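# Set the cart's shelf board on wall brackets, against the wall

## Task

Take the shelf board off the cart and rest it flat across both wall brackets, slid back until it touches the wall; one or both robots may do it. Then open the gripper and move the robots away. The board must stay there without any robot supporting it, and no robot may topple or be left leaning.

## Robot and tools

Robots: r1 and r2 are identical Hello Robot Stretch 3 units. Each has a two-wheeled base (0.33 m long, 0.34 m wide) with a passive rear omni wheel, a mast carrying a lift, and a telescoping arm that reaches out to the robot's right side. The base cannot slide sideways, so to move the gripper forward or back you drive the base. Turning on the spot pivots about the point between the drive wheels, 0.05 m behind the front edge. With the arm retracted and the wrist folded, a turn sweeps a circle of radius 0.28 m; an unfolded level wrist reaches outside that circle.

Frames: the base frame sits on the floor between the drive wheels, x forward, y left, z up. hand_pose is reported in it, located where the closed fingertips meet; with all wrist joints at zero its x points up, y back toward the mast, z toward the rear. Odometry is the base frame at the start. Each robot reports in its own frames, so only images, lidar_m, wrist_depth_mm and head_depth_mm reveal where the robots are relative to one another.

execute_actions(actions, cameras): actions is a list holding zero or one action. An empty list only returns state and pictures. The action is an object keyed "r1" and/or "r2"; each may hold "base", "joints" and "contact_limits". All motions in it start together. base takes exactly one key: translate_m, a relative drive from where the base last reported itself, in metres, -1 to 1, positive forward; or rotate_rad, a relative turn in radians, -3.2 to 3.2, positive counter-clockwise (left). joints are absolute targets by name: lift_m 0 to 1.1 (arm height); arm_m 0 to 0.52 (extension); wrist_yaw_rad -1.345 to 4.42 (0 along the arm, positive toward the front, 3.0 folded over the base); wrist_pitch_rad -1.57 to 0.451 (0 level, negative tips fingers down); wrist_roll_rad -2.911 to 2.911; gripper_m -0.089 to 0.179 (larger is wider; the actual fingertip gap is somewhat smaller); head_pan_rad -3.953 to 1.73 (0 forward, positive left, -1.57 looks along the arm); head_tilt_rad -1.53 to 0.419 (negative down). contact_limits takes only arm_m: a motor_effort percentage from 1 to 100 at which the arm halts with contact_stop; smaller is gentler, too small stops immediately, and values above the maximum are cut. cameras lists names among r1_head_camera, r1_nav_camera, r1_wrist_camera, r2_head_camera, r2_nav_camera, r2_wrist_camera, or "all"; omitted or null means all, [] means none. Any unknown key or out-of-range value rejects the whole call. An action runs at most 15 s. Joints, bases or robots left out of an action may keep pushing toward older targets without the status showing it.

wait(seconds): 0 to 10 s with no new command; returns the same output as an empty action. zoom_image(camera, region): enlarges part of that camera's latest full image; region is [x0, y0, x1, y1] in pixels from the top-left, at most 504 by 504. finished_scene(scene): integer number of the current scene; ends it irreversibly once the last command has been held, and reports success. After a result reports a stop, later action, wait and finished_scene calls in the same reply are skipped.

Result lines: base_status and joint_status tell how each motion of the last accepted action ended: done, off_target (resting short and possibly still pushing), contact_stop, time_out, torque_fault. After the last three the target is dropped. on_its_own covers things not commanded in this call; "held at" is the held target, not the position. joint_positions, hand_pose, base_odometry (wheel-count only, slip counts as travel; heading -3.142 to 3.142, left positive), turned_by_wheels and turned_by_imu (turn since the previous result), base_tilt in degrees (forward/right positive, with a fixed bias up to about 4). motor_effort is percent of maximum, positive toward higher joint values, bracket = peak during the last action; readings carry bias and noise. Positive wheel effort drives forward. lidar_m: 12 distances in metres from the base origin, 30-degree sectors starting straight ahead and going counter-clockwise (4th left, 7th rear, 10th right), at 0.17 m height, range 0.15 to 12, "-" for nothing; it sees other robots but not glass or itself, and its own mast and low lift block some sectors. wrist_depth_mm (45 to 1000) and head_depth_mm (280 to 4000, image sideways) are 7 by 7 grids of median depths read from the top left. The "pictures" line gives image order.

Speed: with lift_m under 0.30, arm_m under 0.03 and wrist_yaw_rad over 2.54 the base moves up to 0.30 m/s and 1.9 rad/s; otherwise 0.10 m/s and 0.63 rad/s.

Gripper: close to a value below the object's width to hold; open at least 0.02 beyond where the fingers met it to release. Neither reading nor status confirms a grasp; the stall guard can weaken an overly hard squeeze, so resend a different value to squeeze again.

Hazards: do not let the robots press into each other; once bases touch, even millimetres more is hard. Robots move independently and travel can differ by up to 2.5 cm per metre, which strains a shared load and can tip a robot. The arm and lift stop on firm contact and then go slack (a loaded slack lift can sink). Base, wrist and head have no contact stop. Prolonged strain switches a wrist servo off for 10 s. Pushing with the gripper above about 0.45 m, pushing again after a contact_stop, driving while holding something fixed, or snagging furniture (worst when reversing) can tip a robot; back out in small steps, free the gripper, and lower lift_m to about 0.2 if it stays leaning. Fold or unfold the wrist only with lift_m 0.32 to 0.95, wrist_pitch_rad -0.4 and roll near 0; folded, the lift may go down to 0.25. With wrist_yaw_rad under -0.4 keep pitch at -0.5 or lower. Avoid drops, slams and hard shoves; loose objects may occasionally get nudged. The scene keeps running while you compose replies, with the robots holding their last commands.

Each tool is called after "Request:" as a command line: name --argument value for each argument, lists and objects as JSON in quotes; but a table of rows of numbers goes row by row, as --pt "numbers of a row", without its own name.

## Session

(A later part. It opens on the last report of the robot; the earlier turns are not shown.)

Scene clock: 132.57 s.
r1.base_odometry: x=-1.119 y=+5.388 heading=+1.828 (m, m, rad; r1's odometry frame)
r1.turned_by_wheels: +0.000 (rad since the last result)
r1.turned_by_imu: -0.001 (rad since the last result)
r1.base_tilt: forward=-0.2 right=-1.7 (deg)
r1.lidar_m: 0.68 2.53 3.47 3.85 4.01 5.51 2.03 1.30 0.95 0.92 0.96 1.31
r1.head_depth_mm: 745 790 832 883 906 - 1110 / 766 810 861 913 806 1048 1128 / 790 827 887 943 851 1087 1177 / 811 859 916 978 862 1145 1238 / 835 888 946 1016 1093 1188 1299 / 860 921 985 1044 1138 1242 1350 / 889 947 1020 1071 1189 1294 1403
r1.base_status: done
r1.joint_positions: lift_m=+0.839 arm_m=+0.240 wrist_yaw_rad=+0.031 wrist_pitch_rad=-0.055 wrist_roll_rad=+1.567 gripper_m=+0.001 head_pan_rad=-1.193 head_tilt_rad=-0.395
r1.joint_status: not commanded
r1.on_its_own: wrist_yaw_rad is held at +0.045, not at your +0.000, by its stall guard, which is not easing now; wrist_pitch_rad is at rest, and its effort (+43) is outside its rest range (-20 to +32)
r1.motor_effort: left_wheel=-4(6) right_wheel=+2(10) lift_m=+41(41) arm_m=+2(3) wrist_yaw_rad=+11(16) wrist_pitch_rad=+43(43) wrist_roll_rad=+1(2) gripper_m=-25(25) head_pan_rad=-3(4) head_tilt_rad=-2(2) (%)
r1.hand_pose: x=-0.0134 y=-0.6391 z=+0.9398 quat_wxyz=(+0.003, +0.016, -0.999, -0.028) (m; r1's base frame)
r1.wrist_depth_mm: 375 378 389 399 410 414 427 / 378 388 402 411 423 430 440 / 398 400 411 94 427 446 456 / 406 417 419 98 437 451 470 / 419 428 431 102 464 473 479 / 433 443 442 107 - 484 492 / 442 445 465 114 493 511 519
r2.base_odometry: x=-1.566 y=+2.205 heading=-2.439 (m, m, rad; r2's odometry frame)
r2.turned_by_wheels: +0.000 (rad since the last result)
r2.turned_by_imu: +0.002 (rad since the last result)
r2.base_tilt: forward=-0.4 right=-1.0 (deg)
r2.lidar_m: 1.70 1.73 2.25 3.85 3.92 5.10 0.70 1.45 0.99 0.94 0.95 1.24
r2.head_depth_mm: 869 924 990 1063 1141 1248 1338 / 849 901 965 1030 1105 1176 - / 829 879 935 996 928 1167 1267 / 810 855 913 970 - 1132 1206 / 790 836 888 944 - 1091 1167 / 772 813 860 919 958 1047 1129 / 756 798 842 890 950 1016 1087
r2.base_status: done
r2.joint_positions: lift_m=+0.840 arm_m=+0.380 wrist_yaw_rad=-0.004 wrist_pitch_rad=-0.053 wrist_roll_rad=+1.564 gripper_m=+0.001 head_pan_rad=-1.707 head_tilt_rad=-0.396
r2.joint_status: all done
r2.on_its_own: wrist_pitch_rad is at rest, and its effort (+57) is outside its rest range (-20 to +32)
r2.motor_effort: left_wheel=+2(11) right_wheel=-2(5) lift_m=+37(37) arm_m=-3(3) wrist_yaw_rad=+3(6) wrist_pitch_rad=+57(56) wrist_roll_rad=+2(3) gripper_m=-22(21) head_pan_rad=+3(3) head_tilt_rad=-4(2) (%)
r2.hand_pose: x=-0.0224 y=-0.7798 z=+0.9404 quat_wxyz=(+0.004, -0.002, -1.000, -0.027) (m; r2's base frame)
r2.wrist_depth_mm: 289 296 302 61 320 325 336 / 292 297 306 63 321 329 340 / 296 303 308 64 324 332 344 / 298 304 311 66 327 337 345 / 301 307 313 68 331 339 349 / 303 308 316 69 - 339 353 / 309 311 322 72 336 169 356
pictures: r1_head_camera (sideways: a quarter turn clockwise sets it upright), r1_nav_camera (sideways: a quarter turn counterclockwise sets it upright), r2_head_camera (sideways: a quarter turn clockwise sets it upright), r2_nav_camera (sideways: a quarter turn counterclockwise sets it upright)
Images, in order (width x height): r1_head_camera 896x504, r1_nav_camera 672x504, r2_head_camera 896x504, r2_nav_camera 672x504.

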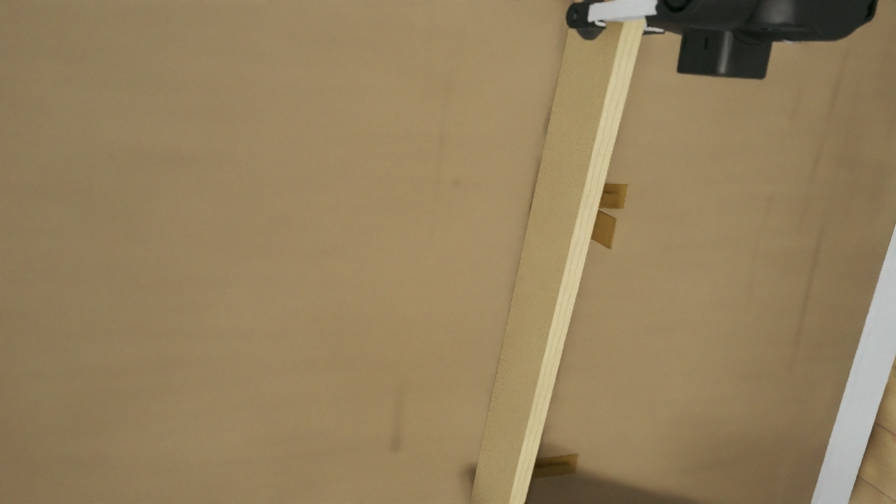

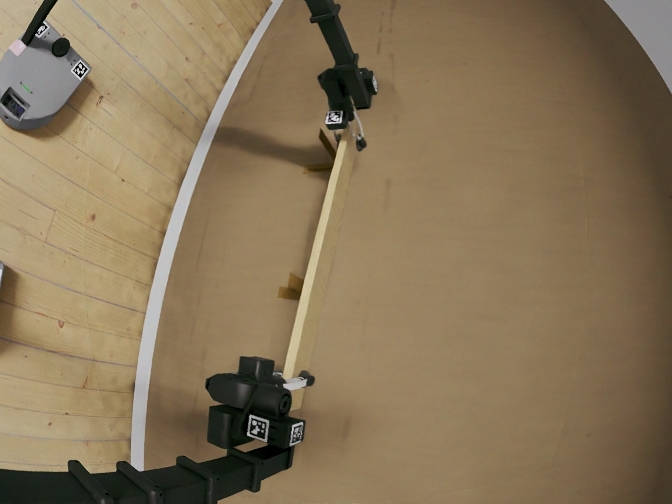

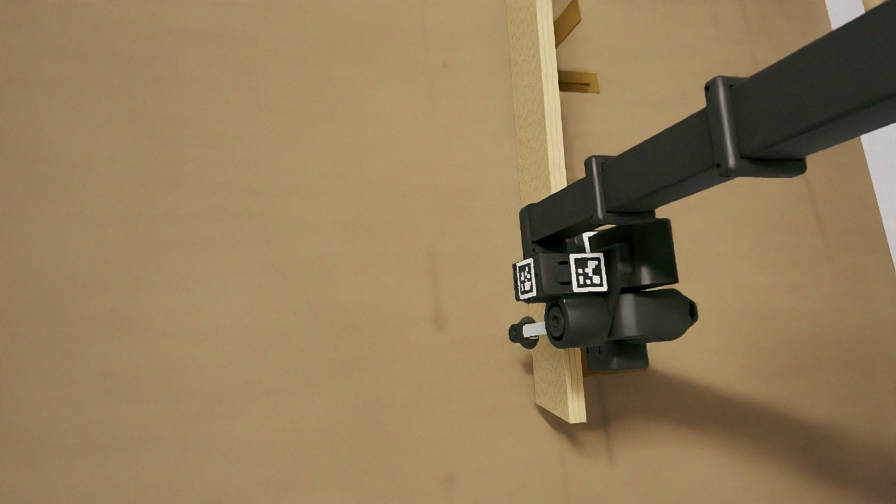

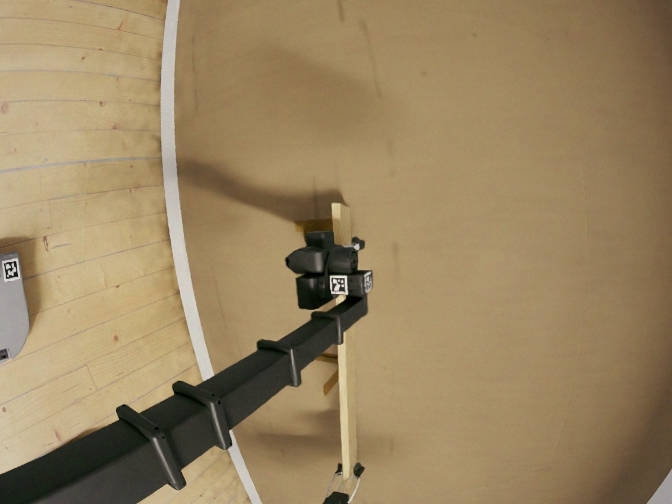

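Request:
execute_actions --actions '[{"r1":{"base":{"translate_m":0.2}},"r2":{"base":{"translate_m":0.2}}}]' --cameras '["r1_nav_camera","r2_nav_camera","r2_head_camera","r1_head_camera"]'

Scene clock: 138.27 s.
r1.base_odometry: x=-1.170 y=+5.582 heading=+1.828 (m, m, rad; r1's odometry frame)
r1.turned_by_wheels: +0.000 (rad since the last result)
r1.turned_by_imu: +0.000 (rad since the last result)
r1.base_tilt: forward=-0.1 right=-1.6 (deg)
r1.lidar_m: 0.67 2.33 3.19 3.85 4.00 5.48 2.22 1.30 0.95 0.92 0.95 1.31
r1.head_depth_mm: 747 783 832 885 912 - 1111 / 763 809 860 912 802 1049 1134 / 793 835 884 944 849 1096 1188 / 810 858 915 981 906 1141 1239 / 836 892 950 1009 1097 1191 1298 / 862 921 985 1038 1135 1244 1351 / 888 952 1018 1075 1193 1298 1393
r1.base_status: done
r1.joint_positions: lift_m=+0.839 arm_m=+0.240 wrist_yaw_rad=+0.034 wrist_pitch_rad=-0.055 wrist_roll_rad=+1.567 gripper_m=+0.001 head_pan_rad=-1.193 head_tilt_rad=-0.395
r1.joint_status: not commanded
r1.on_its_own: wrist_yaw_rad is held at +0.045, not at your +0.000, by its stall guard, which is not easing now; wrist_pitch_rad is at rest, and its effort (+43) is outside its rest range (-20 to +32)
r1.motor_effort: left_wheel=-3(4) right_wheel=+1(7) lift_m=+41(41) arm_m=+3(3) wrist_yaw_rad=+9(12) wrist_pitch_rad=+43(43) wrist_roll_rad=+2(1) gripper_m=-25(25) head_pan_rad=-3(3) head_tilt_rad=-3(2) (%)
r1.hand_pose: x=-0.0126 y=-0.6391 z=+0.9398 quat_wxyz=(+0.003, +0.017, -0.999, -0.028) (m; r1's base frame)
r1.wrist_depth_mm: 375 382 392 402 407 419 429 / 385 393 401 410 420 427 446 / 397 404 409 93 439 443 453 / 408 414 428 97 441 454 470 / 416 429 433 101 306 472 486 / 435 444 445 107 - 487 508 / 436 454 470 115 491 506 520
r2.base_odometry: x=-1.719 y=+2.076 heading=-2.439 (m, m, rad; r2's odometry frame)
r2.turned_by_wheels: +0.000 (rad since the last result)
r2.turned_by_imu: +0.001 (rad since the last result)
r2.base_tilt: forward=-0.5 right=-1.0 (deg)
r2.lidar_m: 1.50 1.53 1.98 3.85 3.91 5.16 0.70 1.42 0.98 0.92 0.94 1.22
r2.head_depth_mm: 859 912 972 1043 1123 1216 1321 / 836 886 942 1011 1080 1159 - / 815 865 921 982 938 1141 1242 / 797 841 894 955 - 1113 1188 / 774 818 872 925 - 1073 1148 / 758 802 849 899 939 1031 1105 / 741 780 828 878 936 999 1073
r2.base_status: done
r2.joint_positions: lift_m=+0.840 arm_m=+0.380 wrist_yaw_rad=-0.007 wrist_pitch_rad=-0.053 wrist_roll_rad=+1.564 gripper_m=+0.001 head_pan_rad=-1.707 head_tilt_rad=-0.396
r2.joint_status: not commanded
r2.on_its_own: wrist_pitch_rad is at rest, and its effort (+56) is outside its rest range (-20 to +32)
r2.motor_effort: left_wheel=+1(8) right_wheel=-1(3) lift_m=+37(37) arm_m=-3(3) wrist_yaw_rad=+6(7) wrist_pitch_rad=+56(56) wrist_roll_rad=+2(2) gripper_m=-22(22) head_pan_rad=+3(3) head_tilt_rad=-2(1) (%)
r2.hand_pose: x=-0.0233 y=-0.7798 z=+0.9404 quat_wxyz=(+0.004, -0.004, -1.000, -0.027) (m; r2's base frame)
r2.wrist_depth_mm: 276 282 289 60 276 308 321 / 279 283 292 61 307 312 323 / 280 286 292 63 308 317 326 / 284 289 297 65 313 320 328 / 286 292 300 67 318 323 332 / 287 293 299 69 - 327 336 / 291 294 305 71 321 331 340
pictures: r1_head_camera (sideways: a quarter turn clockwise sets it upright), r1_nav_camera (sideways: a quarter turn counterclockwise sets it upright), r2_head_camera (sideways: a quarter turn clockwise sets it upright), r2_nav_camera (sideways: a quarter turn counterclockwise sets it upright)
Images, in order (width x height): r1_head_camera 896x504, r1_nav_camera 672x504, r2_head_camera 896x504, r2_nav_camera 672x504.

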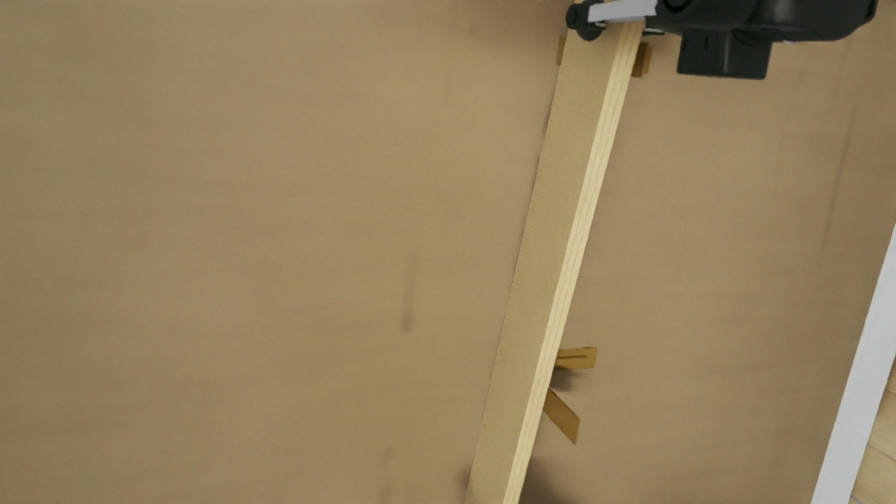

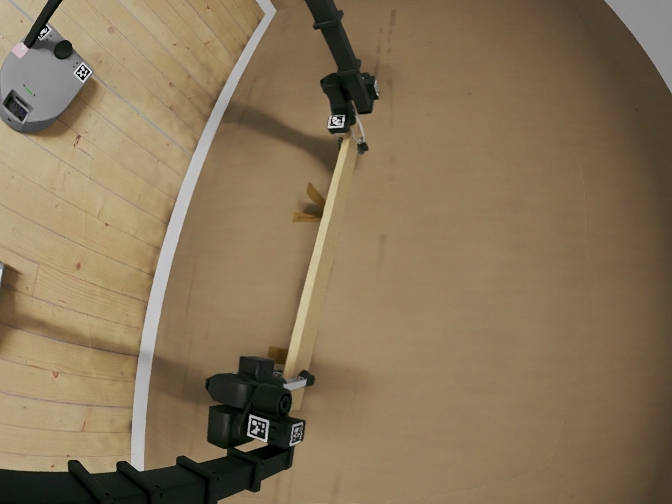

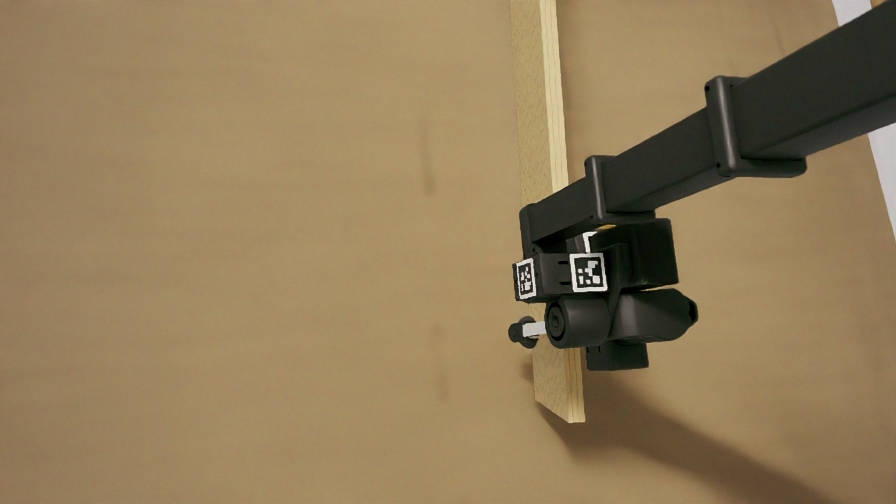

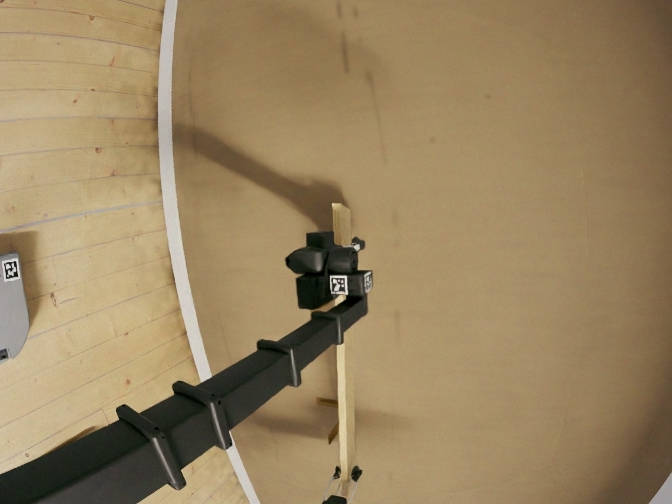

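Request:
execute_actions --actions '[{"r1":{"base":{"translate_m":-0.08}},"r2":{"base":{"translate_m":-0.08}}}]' --cameras '[]'

Request:
execute_actions --actions '[{"r1":{"joints":{"lift_m":0.7}},"r2":{"joints":{"lift_m":0.7}}}]' --cameras '["r1_nav_camera","r2_nav_camera","r2_wrist_camera","r1_wrist_camera","r1_head_camera"]'

Scene clock: 140.67 s.
r1.base_odometry: x=-1.150 y=+5.504 heading=+1.828 (m, m, rad; r1's odometry frame)
r1.turned_by_wheels: +0.000 (rad since the last result)
r1.turned_by_imu: +0.001 (rad since the last result)
r1.base_tilt: forward=-0.1 right=-1.6 (deg)
r1.lidar_m: 0.68 2.41 3.31 3.85 3.99 5.53 2.14 1.30 0.95 0.92 0.96 1.31
r1.head_depth_mm: 746 785 833 885 917 - 1113 / 769 810 858 921 789 1050 1137 / 789 834 884 942 852 1095 1181 / 812 862 912 980 911 1132 1237 / 837 890 949 1013 1097 1184 1294 / 864 919 980 1043 1134 1240 1360 / 892 949 1024 1081 1195 1296 1393
r1.base_status: done
r1.joint_positions: lift_m=+0.839 arm_m=+0.240 wrist_yaw_rad=+0.035 wrist_pitch_rad=-0.055 wrist_roll_rad=+1.567 gripper_m=+0.001 head_pan_rad=-1.193 head_tilt_rad=-0.395
r1.joint_status: not commanded
r1.on_its_own: wrist_yaw_rad is held at +0.045, not at your +0.000, by its stall guard, which is not easing now; wrist_pitch_rad is at rest, and its effort (+43) is outside its rest range (-20 to +32)
r1.motor_effort: left_wheel=-3(8) right_wheel=+2(5) lift_m=+41(41) arm_m=+2(3) wrist_yaw_rad=+8(8) wrist_pitch_rad=+43(43) wrist_roll_rad=+1(1) gripper_m=-24(24) head_pan_rad=-3(4) head_tilt_rad=-3(2) (%)
r1.hand_pose: x=-0.0124 y=-0.6391 z=+0.9398 quat_wxyz=(+0.003, +0.018, -0.999, -0.028) (m; r1's base frame)
r1.wrist_depth_mm: 377 382 393 399 411 414 428 / 384 391 400 407 416 431 439 / 397 402 414 93 433 451 455 / 412 413 425 97 442 454 467 / 418 424 438 102 464 475 483 / 433 434 453 107 - 493 502 / 443 454 468 116 483 506 519
r2.base_odometry: x=-1.658 y=+2.128 heading=-2.439 (m, m, rad; r2's odometry frame)
r2.turned_by_wheels: +0.000 (rad since the last result)
r2.turned_by_imu: +0.001 (rad since the last result)
r2.base_tilt: forward=-0.5 right=-1.0 (deg)
r2.lidar_m: 1.58 1.61 2.09 3.85 3.95 5.12 0.70 1.43 0.98 0.93 0.95 1.23
r2.head_depth_mm: 867 916 978 1047 1141 1229 1320 / 841 895 949 1014 1093 1168 - / 817 869 924 992 933 1151 1244 / 802 851 899 962 - 1124 1200 / 780 827 879 932 - 1085 1154 / 763 806 857 907 949 1038 1116 / 748 788 833 887 939 1001 1082
r2.base_status: done
r2.joint_positions: lift_m=+0.840 arm_m=+0.380 wrist_yaw_rad=-0.006 wrist_pitch_rad=-0.053 wrist_roll_rad=+1.564 gripper_m=+0.001 head_pan_rad=-1.707 head_tilt_rad=-0.396
r2.joint_status: not commanded
r2.on_its_own: wrist_pitch_rad is at rest, and its effort (+56) is outside its rest range (-20 to +32)
r2.motor_effort: left_wheel=+4(5) right_wheel=-2(5) lift_m=+37(38) arm_m=-3(3) wrist_yaw_rad=+4(6) wrist_pitch_rad=+56(56) wrist_roll_rad=+2(2) gripper_m=-21(21) head_pan_rad=+4(3) head_tilt_rad=-2(2) (%)
r2.hand_pose: x=-0.0228 y=-0.7798 z=+0.9404 quat_wxyz=(+0.004, -0.003, -1.000, -0.027) (m; r2's base frame)
r2.wrist_depth_mm: 280 287 294 60 309 319 324 / 283 291 297 62 313 214 137 / 287 293 300 63 296 200 150 / 289 295 304 65 317 326 336 / 292 296 302 67 320 330 339 / 293 301 305 69 - 335 342 / 296 302 313 72 328 340 347
pictures: none
No camera images: the call's "cameras" was empty. Leave "cameras" out to get every camera's image.

Scene clock: 142.77 s.
r1.base_odometry: x=-1.150 y=+5.504 heading=+1.828 (m, m, rad; r1's odometry frame)
r1.turned_by_wheels: +0.000 (rad since the last result)
r1.turned_by_imu: +0.001 (rad since the last result)
r1.base_tilt: forward=-0.2 right=-1.7 (deg)
r1.lidar_m: 0.68 2.41 3.33 3.84 3.98 5.51 2.14 1.30 0.95 0.92 0.95 1.31
r1.head_depth_mm: 749 788 834 884 920 709 - / 771 815 859 913 853 736 1140 / 788 835 891 947 856 1094 1183 / 813 861 917 979 860 1136 1232 / 838 891 948 1022 864 1183 1295 / 865 921 988 1051 911 1245 1348 / 893 955 1017 1091 957 1298 1396
r1.base_status: not commanded
r1.joint_positions: lift_m=+0.700 arm_m=+0.240 wrist_yaw_rad=+0.040 wrist_pitch_rad=+0.052 wrist_roll_rad=+1.568 gripper_m=+0.001 head_pan_rad=-1.193 head_tilt_rad=-0.396
r1.joint_status: all done
r1.on_its_own: wrist_yaw_rad is held at +0.045, not at your +0.000, by its stall guard, which is not easing now; wrist_pitch_rad moved +0.106 to your old target +0.060
r1.motor_effort: left_wheel=-2(2) right_wheel=+2(3) lift_m=+21(35) arm_m=+2(2) wrist_yaw_rad=+4(8) wrist_pitch_rad=+3(43) wrist_roll_rad=+1(1) gripper_m=-16(25) head_pan_rad=-3(4) head_tilt_rad=-2(3) (%)
r1.hand_pose: x=-0.0111 y=-0.6417 z=+0.8279 quat_wxyz=(+0.001, +0.020, -0.999, +0.025) (m; r1's base frame)
r1.wrist_depth_mm: 394 393 395 391 389 386 387 / 406 410 405 407 408 398 399 / 424 424 423 94 417 409 409 / 439 433 439 99 434 420 418 / 456 455 453 103 434 446 434 / 467 471 464 109 456 458 447 / 493 479 479 118 478 472 466
r2.base_odometry: x=-1.658 y=+2.128 heading=-2.439 (m, m, rad; r2's odometry frame)
r2.turned_by_wheels: +0.000 (rad since the last result)
r2.turned_by_imu: +0.000 (rad since the last result)
r2.base_tilt: forward=-0.4 right=-1.1 (deg)
r2.lidar_m: 1.58 1.61 2.09 3.85 3.95 5.09 0.70 1.43 0.99 0.93 0.95 1.22
r2.head_depth_mm: 861 918 978 1055 881 1234 1344 / 843 894 954 1021 878 1194 1284 / 822 874 928 986 879 1137 1236 / 798 851 905 962 883 - 1214 / 784 827 877 933 903 1034 1162 / 768 807 854 909 939 1036 1118 / 745 790 831 888 945 1007 1083
r2.base_status: not commanded
r2.joint_positions: lift_m=+0.702 arm_m=+0.380 wrist_yaw_rad=+0.000 wrist_pitch_rad=+0.094 wrist_roll_rad=+1.567 gripper_m=+0.001 head_pan_rad=-1.707 head_tilt_rad=-0.396
r2.joint_status: lift_m contact_stop (moved -0.138 of -0.140)
r2.on_its_own: lift_m is slack since a contact_stop, until your next command for it; wrist_pitch_rad moved +0.148 to your old target +0.060
r2.motor_effort: left_wheel=+4(3) right_wheel=-2(2) lift_m=+25(35) arm_m=+0(3) wrist_yaw_rad=-1(4) wrist_pitch_rad=-17(56) wrist_roll_rad=+1(2) gripper_m=-14(22) head_pan_rad=+4(3) head_tilt_rad=-2(1) (%)
r2.hand_pose: x=-0.0214 y=-0.7824 z=+0.8406 quat_wxyz=(+0.002, +0.000, -0.999, +0.047) (m; r2's base frame)
r2.wrist_depth_mm: 314 307 301 59 293 287 283 / 319 310 307 61 297 290 287 / 320 313 308 62 295 292 290 / 319 319 312 64 301 296 290 / 326 319 315 66 303 299 292 / 328 323 69 69 306 301 296 / 332 328 320 71 309 303 299
pictures: r1_head_camera (sideways: a quarter turn clockwise sets it upright), r1_nav_camera (sideways: a quarter turn counterclockwise sets it upright), r1_wrist_camera, r2_nav_camera (sideways: a quarter turn counterclockwise sets it upright), r2_wrist_camera
Images, in order (width x height): r1_head_camera 896x504, r1_nav_camera 672x504, r1_wrist_camera 644x364, r2_nav_camera 672x504, r2_wrist_camera 644x364.

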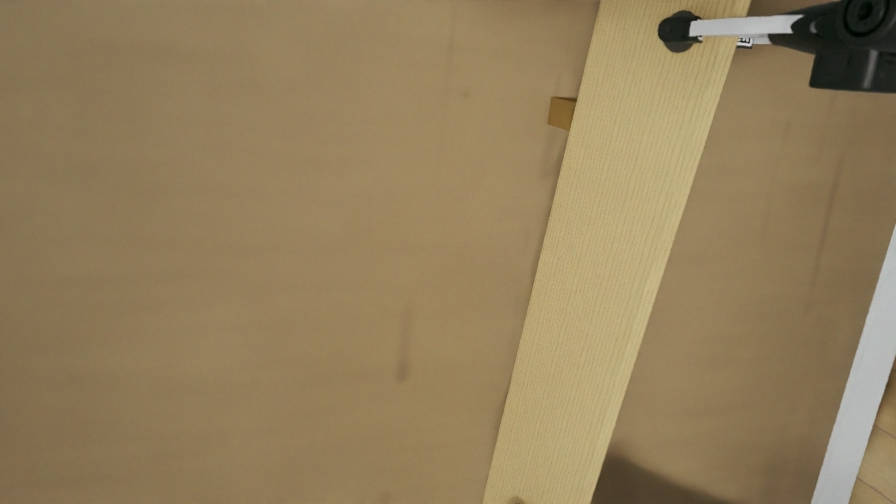

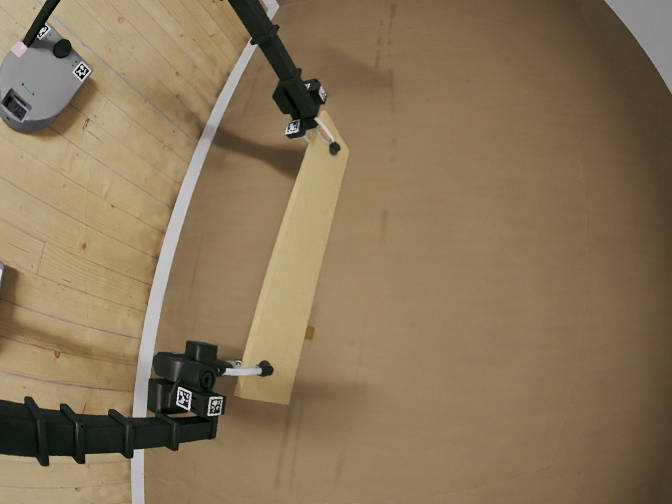

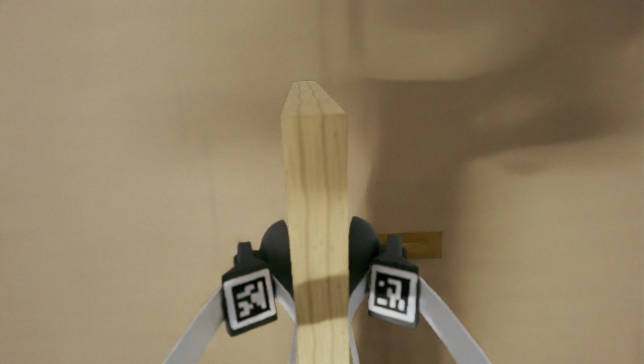

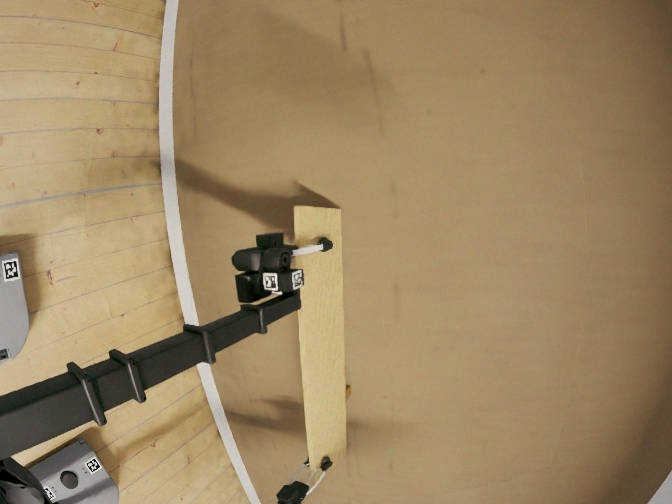

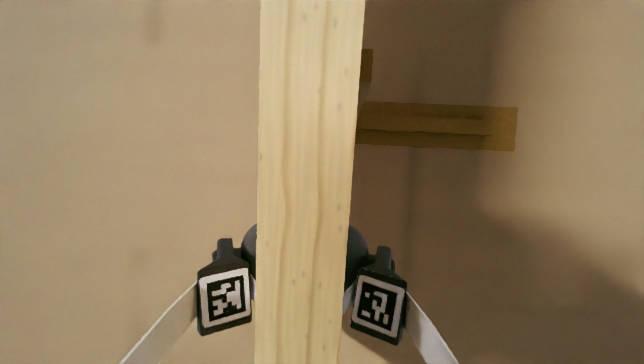

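Request:
execute_actions --actions '[{"r1":{"joints":{"arm_m":0.37,"lift_m":0.705,"wrist_pitch_rad":0.03},"contact_limits":{"arm_m":15}},"r2":{"joints":{"arm_m":0.46,"lift_m":0.712,"wrist_pitch_rad":0.03},"contact_limits":{"arm_m":15}}}]' --cameras '["r1_nav_camera","r2_nav_camera","r2_wrist_camera","r1_wrist_camera","r1_head_camera"]'

Scene clock: 145.40 s.
r1.base_odometry: x=-1.150 y=+5.504 heading=+1.828 (m, m, rad; r1's odometry frame)
r1.turned_by_wheels: +0.000 (rad since the last result)
r1.turned_by_imu: -0.009 (rad since the last result)
r1.base_tilt: forward=-0.2 right=-1.8 (deg)
r1.lidar_m: 0.68 2.40 3.27 3.85 4.00 5.43 2.14 1.31 0.95 0.92 0.95 1.30
r1.head_depth_mm: 749 790 836 888 887 998 1109 / 762 808 862 917 871 1044 1141 / 784 836 888 948 912 1085 1179 / 812 863 915 974 963 1129 1239 / 837 890 948 1020 965 1186 1286 / 864 918 977 1050 1013 1231 1343 / 886 948 1016 1083 1180 1282 1399
r1.base_status: not commanded
r1.joint_positions: lift_m=+0.705 arm_m=+0.369 wrist_yaw_rad=+0.051 wrist_pitch_rad=+0.060 wrist_roll_rad=+1.570 gripper_m=+0.001 head_pan_rad=-1.193 head_tilt_rad=-0.396
r1.joint_status: all done
r1.on_its_own: wrist_yaw_rad is held at +0.045, not at your +0.000, by its stall guard, which is not easing now
r1.motor_effort: left_wheel=+0(15) right_wheel=+0(17) lift_m=+29(38) arm_m=+13(12) wrist_yaw_rad=-6(30) wrist_pitch_rad=-11(11) wrist_roll_rad=+0(1) gripper_m=-20(20) head_pan_rad=-4(4) head_tilt_rad=-2(2) (%)
r1.contact_limits: arm_m 15 (drawing in: default 17, maximum 28; extending or still: default 23, maximum 38)
r1.hand_pose: x=-0.0082 y=-0.7704 z=+0.8346 quat_wxyz=(+0.000, +0.026, -0.999, +0.029) (m; r1's base frame)
r1.wrist_depth_mm: 282 283 279 277 274 272 269 / 295 292 286 287 283 281 277 / 301 299 301 289 292 289 285 / 312 310 306 104 299 297 293 / 323 317 315 106 314 307 305 / 337 333 327 109 319 319 312 / 350 344 342 115 334 326 324
r2.base_odometry: x=-1.658 y=+2.128 heading=-2.438 (m, m, rad; r2's odometry frame)
r2.turned_by_wheels: +0.000 (rad since the last result)
r2.turned_by_imu: +0.002 (rad since the last result)
r2.base_tilt: forward=-0.4 right=-1.1 (deg)
r2.lidar_m: 1.58 1.61 2.10 3.85 3.93 5.13 0.70 1.43 0.99 0.93 0.95 1.22
r2.head_depth_mm: 862 918 984 1053 1030 1226 1339 / 845 893 950 1022 982 1197 1290 / 819 869 929 988 984 1133 1247 / 803 849 905 963 938 - 1196 / 782 829 880 934 937 1093 1162 / 763 806 856 909 936 1042 1120 / 747 790 834 887 941 1008 1083
r2.base_status: not commanded
r2.joint_positions: lift_m=+0.712 arm_m=+0.443 wrist_yaw_rad=+0.025 wrist_pitch_rad=+0.054 wrist_roll_rad=+1.574 gripper_m=+0.001 head_pan_rad=-1.707 head_tilt_rad=-0.398
r2.joint_status: arm_m contact_stop (moved +0.063 of +0.080); the others done
r2.on_its_own: arm_m is slack since a contact_stop, until your next command for it (your +0.460 is given up); wrist_yaw_rad is at rest, and its effort (-21) is outside its rest range (-12 to +12)
r2.motor_effort: left_wheel=+9(14) right_wheel=-7(7) lift_m=+18(28) arm_m=+0(18) wrist_yaw_rad=-21(22) wrist_pitch_rad=-12(23) wrist_roll_rad=-2(2) gripper_m=-14(14) head_pan_rad=+3(3) head_tilt_rad=-1(1) (%)
r2.contact_limits: arm_m 15 (drawing in: default 20, maximum 33; extending or still: default 27, maximum 45)
r2.hand_pose: x=-0.0149 y=-0.8453 z=+0.8406 quat_wxyz=(-0.002, +0.012, -1.000, +0.027) (m; r2's base frame)
r2.wrist_depth_mm: 237 235 236 - 231 229 229 / 241 239 237 - 233 231 231 / 243 243 241 - 235 234 235 / 247 244 245 - 240 239 238 / 250 249 248 - 243 242 241 / 255 252 - - 246 245 245 / 258 257 255 - 251 250 247
pictures: r1_head_camera (sideways: a quarter turn clockwise sets it upright), r1_nav_camera (sideways: a quarter turn counterclockwise sets it upright), r1_wrist_camera, r2_nav_camera (sideways: a quarter turn counterclockwise sets it upright), r2_wrist_camera
Images, in order (width x height): r1_head_camera 896x504, r1_nav_camera 672x504, r1_wrist_camera 644x364, r2_nav_camera 672x504, r2_wrist_camera 644x364.

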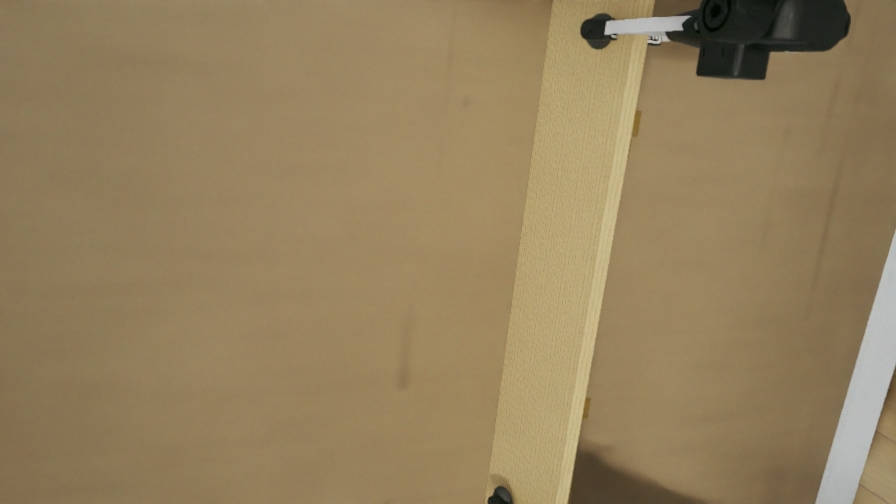

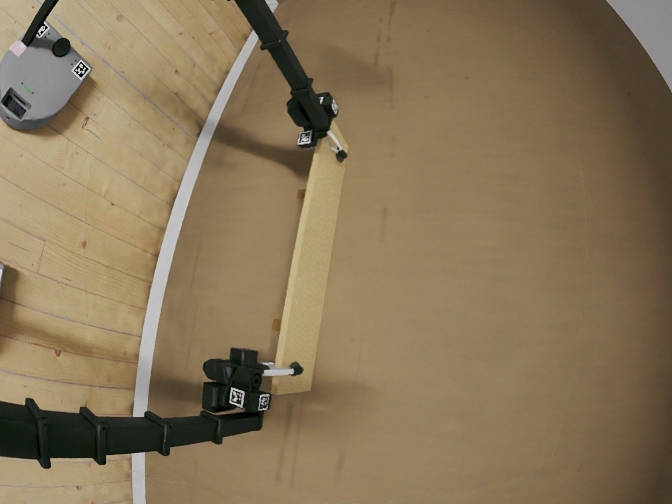

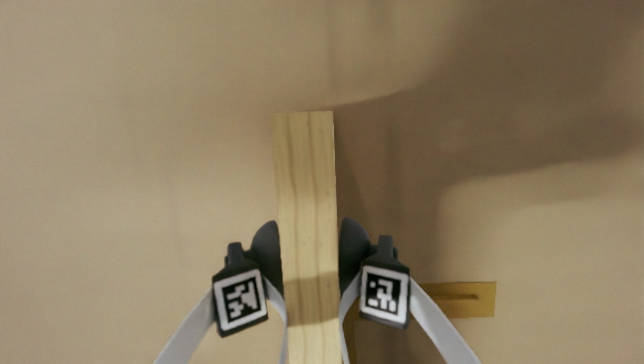

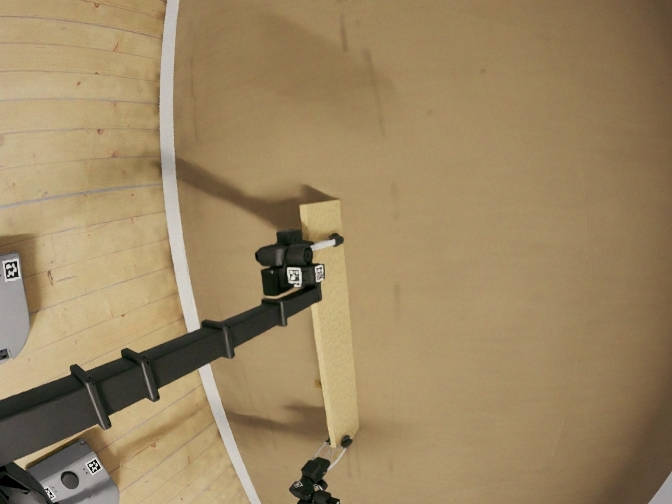

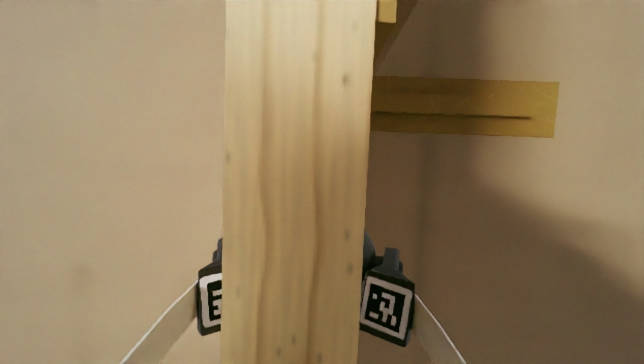

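Request:
execute_actions --actions '[{"r1":{"joints":{"arm_m":0.40},"contact_limits":{"arm_m":15}}}]' --cameras '[]'

Request:
execute_actions --actions '[{"r1":{"joints":{"gripper_m":0.09}},"r2":{"joints":{"gripper_m":0.09}}}]' --cameras '[]'

Request:
execute_actions --actions '[{"r1":{"joints":{"arm_m":0.0,"lift_m":0.70}},"r2":{"joints":{"arm_m":0.0,"lift_m":0.705}}}]' --cameras '["r1_nav_camera","r2_nav_camera","r2_wrist_camera","r1_wrist_camera","r1_head_camera"]'

Scene clock: 146.93 s.
r1.base_odometry: x=-1.150 y=+5.505 heading=+1.828 (m, m, rad; r1's odometry frame)
r1.turned_by_wheels: +0.000 (rad since the last result)
r1.turned_by_imu: +0.002 (rad since the last result)
r1.base_tilt: forward=-0.4 right=-2.1 (deg)
r1.lidar_m: 0.68 2.40 3.30 3.85 4.00 5.47 2.14 1.31 0.95 0.92 0.95 1.30
r1.head_depth_mm: 754 797 842 893 915 - 1103 / 775 817 869 918 880 1054 1138 / 799 846 895 957 924 1104 1188 / 822 871 927 992 972 1145 1233 / 850 897 955 1022 978 1194 1299 / 872 929 989 1063 1034 1239 1345 / 899 957 1025 1100 1188 1299 1395
r1.base_status: not commanded
r1.joint_positions: lift_m=+0.705 arm_m=+0.398 wrist_yaw_rad=+0.055 wrist_pitch_rad=+0.038 wrist_roll_rad=+1.570 gripper_m=+0.001 head_pan_rad=-1.193 head_tilt_rad=-0.396
r1.joint_status: all done
r1.on_its_own: wrist_yaw_rad is held at +0.045, not at your +0.000, by its stall guard, which is not easing now
r1.motor_effort: left_wheel=-1(4) right_wheel=-1(0) lift_m=+29(30) arm_m=+13(17) wrist_yaw_rad=-10(11) wrist_pitch_rad=-3(13) wrist_roll_rad=+0(1) gripper_m=-19(20) head_pan_rad=-4(4) head_tilt_rad=-3(2) (%)
r1.contact_limits: arm_m 15 (drawing in: default 17, maximum 28; extending or still: default 23, maximum 38)
r1.hand_pose: x=-0.0073 y=-0.8000 z=+0.8292 quat_wxyz=(+0.000, +0.027, -0.999, +0.019) (m; r1's base frame)
r1.wrist_depth_mm: 258 257 256 254 254 253 252 / 265 264 262 260 262 260 257 / 274 273 271 77 270 267 266 / 284 281 280 79 279 276 275 / 296 292 292 81 287 287 284 / 306 304 300 84 297 295 295 / 314 316 315 88 313 307 304
r2.base_odometry: x=-1.658 y=+2.128 heading=-2.439 (m, m, rad; r2's odometry frame)
r2.turned_by_wheels: -0.001 (rad since the last result)
r2.turned_by_imu: +0.000 (rad since the last result)
r2.base_tilt: forward=-0.5 right=-1.2 (deg)
r2.lidar_m: 1.58 1.61 2.09 3.86 3.92 5.14 0.70 1.43 0.99 0.93 0.95 1.23
r2.head_depth_mm: 866 919 981 1053 1026 1237 1332 / 841 895 953 1025 982 1191 1291 / 819 869 931 989 985 1138 1249 / 803 850 904 959 936 - 1199 / 784 828 879 939 942 1094 1162 / 766 807 861 908 939 1039 1122 / 750 787 836 884 939 1005 1087
r2.base_status: not commanded
r2.joint_positions: lift_m=+0.712 arm_m=+0.443 wrist_yaw_rad=+0.036 wrist_pitch_rad=+0.054 wrist_roll_rad=+1.574 gripper_m=+0.001 head_pan_rad=-1.707 head_tilt_rad=-0.398
r2.joint_status: not commanded
r2.on_its_own: wrist_yaw_rad is held at +0.042, not at your +0.000, by its stall guard, which is not easing now; arm_m is slack since a contact_stop, until your next command for it (your +0.460 is given up)
r2.motor_effort: left_wheel=-2(9) right_wheel=+3(7) lift_m=+18(18) arm_m=+0(0) wrist_yaw_rad=+5(21) wrist_pitch_rad=-12(12) wrist_roll_rad=-2(1) gripper_m=-14(13) head_pan_rad=+3(3) head_tilt_rad=+0(1) (%)
r2.hand_pose: x=-0.0122 y=-0.8452 z=+0.8406 quat_wxyz=(-0.002, +0.018, -0.999, +0.027) (m; r2's base frame)
r2.wrist_depth_mm: 236 234 232 - 228 229 228 / 239 238 236 - 231 231 230 / 245 242 240 - 234 234 233 / 247 245 244 - 241 239 237 / 250 249 248 - 245 243 240 / 253 254 - - 246 247 244 / 258 256 257 - 251 250 248
pictures: none
No camera images: the call's "cameras" was empty. Leave "cameras" out to get every camera's image.

Scene clock: 148.43 s.
r1.base_odometry: x=-1.150 y=+5.505 heading=+1.828 (m, m, rad; r1's odometry frame)
r1.turned_by_wheels: +0.000 (rad since the last result)
r1.turned_by_imu: -0.003 (rad since the last result)
r1.base_tilt: forward=-0.1 right=-1.7 (deg)
r1.lidar_m: 0.68 2.40 3.26 3.85 3.99 5.45 2.14 1.31 0.95 0.92 0.95 1.29
r1.head_depth_mm: 743 783 835 885 904 - 1104 / 767 808 861 915 865 1050 1138 / 785 833 882 944 906 1089 1175 / 810 856 908 976 954 1130 1232 / 834 884 940 1012 958 1186 1288 / 860 916 977 1051 1007 1234 1348 / 887 943 1015 1081 1178 1282 1402
r1.base_status: not commanded
r1.joint_positions: lift_m=+0.705 arm_m=+0.400 wrist_yaw_rad=+0.047 wrist_pitch_rad=+0.014 wrist_roll_rad=+1.570 gripper_m=+0.090 head_pan_rad=-1.194 head_tilt_rad=-0.397
r1.joint_status: all done
r1.on_its_own: wrist_yaw_rad is held at +0.045, not at your +0.000, by its stall guard, which is not easing now
r1.motor_effort: left_wheel=+1(10) right_wheel=-1(13) lift_m=+27(29) arm_m=+2(13) wrist_yaw_rad=-2(9) wrist_pitch_rad=+6(22) wrist_roll_rad=+0(0) gripper_m=+0(93) head_pan_rad=-4(4) head_tilt_rad=-2(2) (%)
r1.hand_pose: x=-0.0093 y=-0.8010 z=+0.8231 quat_wxyz=(+0.001, +0.023, -1.000, +0.007) (m; r1's base frame)
r1.wrist_depth_mm: 246 248 248 248 250 250 251 / 254 254 254 254 257 258 259 / 259 262 256 263 265 264 266 / 268 267 70 269 273 274 275 / 277 277 72 276 281 283 283 / 287 288 75 286 290 293 293 / 296 298 78 274 298 303 307
r2.base_odometry: x=-1.658 y=+2.128 heading=-2.439 (m, m, rad; r2's odometry frame)
r2.turned_by_wheels: +0.000 (rad since the last result)
r2.turned_by_imu: +0.001 (rad since the last result)
r2.base_tilt: forward=-0.5 right=-1.0 (deg)
r2.lidar_m: 1.58 1.61 2.09 3.85 3.95 5.14 0.70 1.43 0.98 0.93 0.95 1.23
r2.head_depth_mm: 865 921 980 1050 1031 1228 1337 / 842 890 955 1017 971 1189 1289 / 822 869 928 989 986 1129 1243 / 802 848 900 961 936 - 1203 / 782 827 873 932 914 1090 1165 / 764 811 855 909 939 1043 1119 / 744 789 832 882 939 1011 1085
r2.base_status: not commanded
r2.joint_positions: lift_m=+0.712 arm_m=+0.443 wrist_yaw_rad=+0.039 wrist_pitch_rad=+0.014 wrist_roll_rad=+1.574 gripper_m=+0.090 head_pan_rad=-1.707 head_tilt_rad=-0.398
r2.joint_status: all done
r2.on_its_own: wrist_yaw_rad is held at +0.042, not at your +0.000, by its stall guard, which is not easing now; arm_m is slack since a contact_stop, until your next command for it (your +0.460 is given up)
r2.motor_effort: left_wheel=-1(2) right_wheel=+0(3) lift_m=+24(24) arm_m=+0(0) wrist_yaw_rad=+2(4) wrist_pitch_rad=+8(13) wrist_roll_rad=-1(1) gripper_m=+1(87) head_pan_rad=+3(4) head_tilt_rad=-1(1) (%)
r2.hand_pose: x=-0.0113 y=-0.8445 z=+0.8301 quat_wxyz=(-0.001, +0.020, -1.000, +0.007) (m; r2's base frame)
r2.wrist_depth_mm: 228 228 - 75 232 233 236 / 231 233 - 168 235 236 238 / 235 235 - 237 237 241 242 / 239 237 - 242 243 244 247 / 242 243 - 247 248 250 250 / 247 247 - 251 251 253 254 / 250 253 - 255 256 257 257
pictures: none
No camera images: the call's "cameras" was empty. Leave "cameras" out to get every camera's image.

Scene clock: 152.87 s.
r1.base_odometry: x=-1.150 y=+5.505 heading=+1.828 (m, m, rad; r1's odometry frame)
r1.turned_by_wheels: +0.000 (rad since the last result)
r1.turned_by_imu: +0.001 (rad since the last result)
r1.base_tilt: forward=-0.2 right=-1.7 (deg)
r1.lidar_m: 0.68 2.40 3.29 3.84 3.98 5.41 2.14 1.31 0.96 0.92 0.95 1.30
r1.head_depth_mm: 746 787 836 883 861 1013 1076 / 765 809 862 918 865 1046 1135 / 785 835 885 946 906 1087 1179 / 809 856 914 974 953 1132 1239 / 836 886 946 1010 952 1183 1288 / 859 912 975 1046 1009 1233 1345 / 885 945 1010 1076 1178 1292 1391
r1.base_status: not commanded
r1.joint_positions: lift_m=+0.700 arm_m=+0.000 wrist_yaw_rad=+0.045 wrist_pitch_rad=+0.013 wrist_roll_rad=+1.570 gripper_m=+0.090 head_pan_rad=-1.194 head_tilt_rad=-0.397
r1.joint_status: all done
r1.on_its_own: wrist_yaw_rad is held at +0.045, not at your +0.000, by its stall guard, which is not easing now
r1.motor_effort: left_wheel=+1(1) right_wheel=-1(1) lift_m=+22(24) arm_m=-3(4) wrist_yaw_rad=-1(2) wrist_pitch_rad=+7(7) wrist_roll_rad=+0(0) gripper_m=+0(2) head_pan_rad=-4(4) head_tilt_rad=-2(1) (%)
r1.hand_pose: x=-0.0097 y=-0.4016 z=+0.8179 quat_wxyz=(+0.001, +0.023, -1.000, +0.006) (m; r1's base frame)
r1.wrist_depth_mm: 606 611 616 606 620 604 627 / 622 615 631 623 640 630 641 / 643 648 648 654 645 650 651 / 657 660 667 663 675 666 677 / 684 687 679 676 697 699 704 / 700 713 711 707 721 709 733 / 722 711 727 750 738 751 744
r2.base_odometry: x=-1.658 y=+2.128 heading=-2.439 (m, m, rad; r2's odometry frame)
r2.turned_by_wheels: +0.000 (rad since the last result)
r2.turned_by_imu: +0.001 (rad since the last result)
r2.base_tilt: forward=-0.4 right=-1.1 (deg)
r2.lidar_m: 1.58 1.61 2.09 3.85 3.95 5.13 0.70 1.43 0.98 0.93 0.95 1.22
r2.head_depth_mm: 865 914 983 1052 1029 1234 1335 / 844 894 955 1025 981 1192 1291 / 824 870 927 992 982 1149 1237 / 803 846 905 961 938 1116 1202 / 782 826 879 928 892 1075 1145 / 765 806 853 906 940 1044 1124 / 750 787 832 886 943 1005 1084
r2.base_status: not commanded
r2.joint_positions: lift_m=+0.705 arm_m=+0.001 wrist_yaw_rad=+0.041 wrist_pitch_rad=+0.012 wrist_roll_rad=+1.574 gripper_m=+0.090 head_pan_rad=-1.707 head_tilt_rad=-0.398
r2.joint_status: all done
r2.on_its_own: wrist_yaw_rad is held at +0.042, not at your +0.000, by its stall guard, which is not easing now
r2.motor_effort: left_wheel=+1(1) right_wheel=+0(1) lift_m=+24(24) arm_m=-3(5) wrist_yaw_rad=+1(2) wrist_pitch_rad=+8(9) wrist_roll_rad=-2(2) gripper_m=+1(2) head_pan_rad=+4(3) head_tilt_rad=-1(1) (%)
r2.hand_pose: x=-0.0109 y=-0.4023 z=+0.8227 quat_wxyz=(-0.001, +0.020, -1.000, +0.006) (m; r2's base frame)
r2.wrist_depth_mm: 636 641 657 649 652 655 658 / 650 649 658 661 663 664 675 / 660 662 668 669 675 680 682 / 672 683 673 680 681 685 700 / 677 687 689 694 699 696 689 / 687 694 701 694 719 709 721 / 701 715 721 708 714 713 721
pictures: r1_head_camera (sideways: a quarter turn clockwise sets it upright), r1_nav_camera (sideways: a quarter turn counterclockwise sets it upright), r1_wrist_camera, r2_nav_camera (sideways: a quarter turn counterclockwise sets it upright), r2_wrist_camera
Images, in order (width x height): r1_head_camera 896x504, r1_nav_camera 672x504, r1_wrist_camera 644x364, r2_nav_camera 672x504, r2_wrist_camera 644x364.

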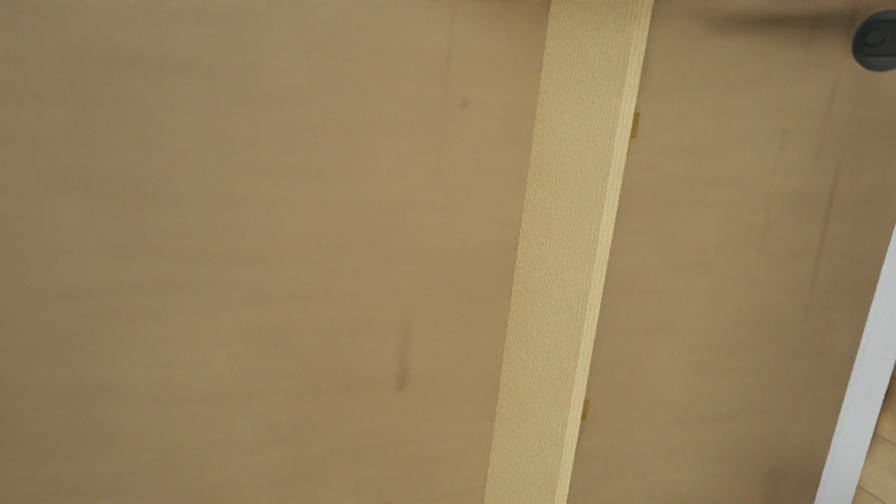

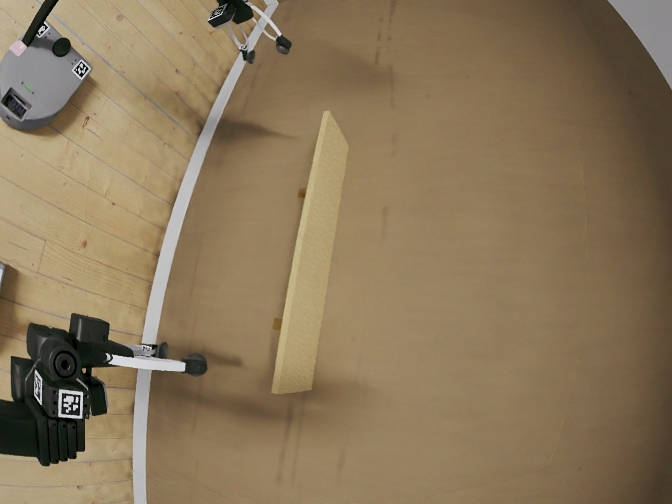

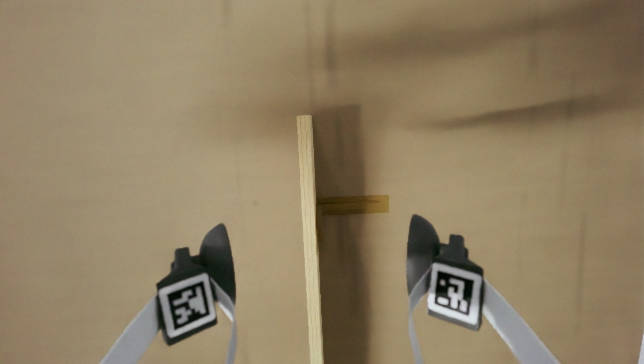

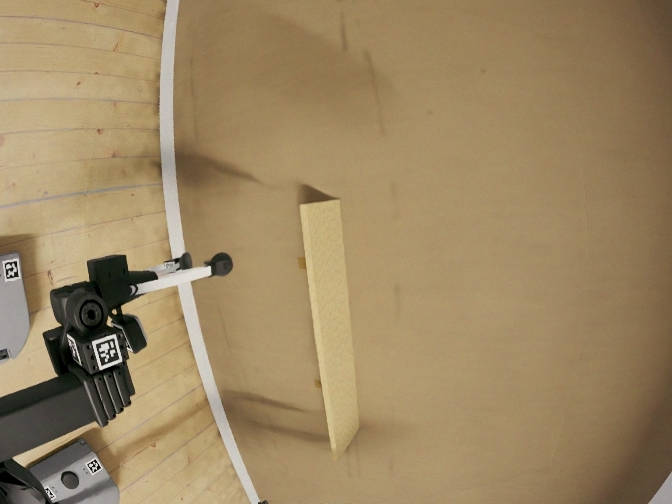

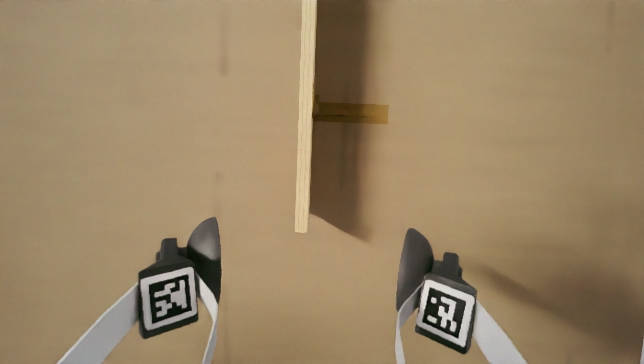

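Board is placed, flush, and the robots are clear.

Request:
finished_scene --scene 1

The scene is finished: the task was done.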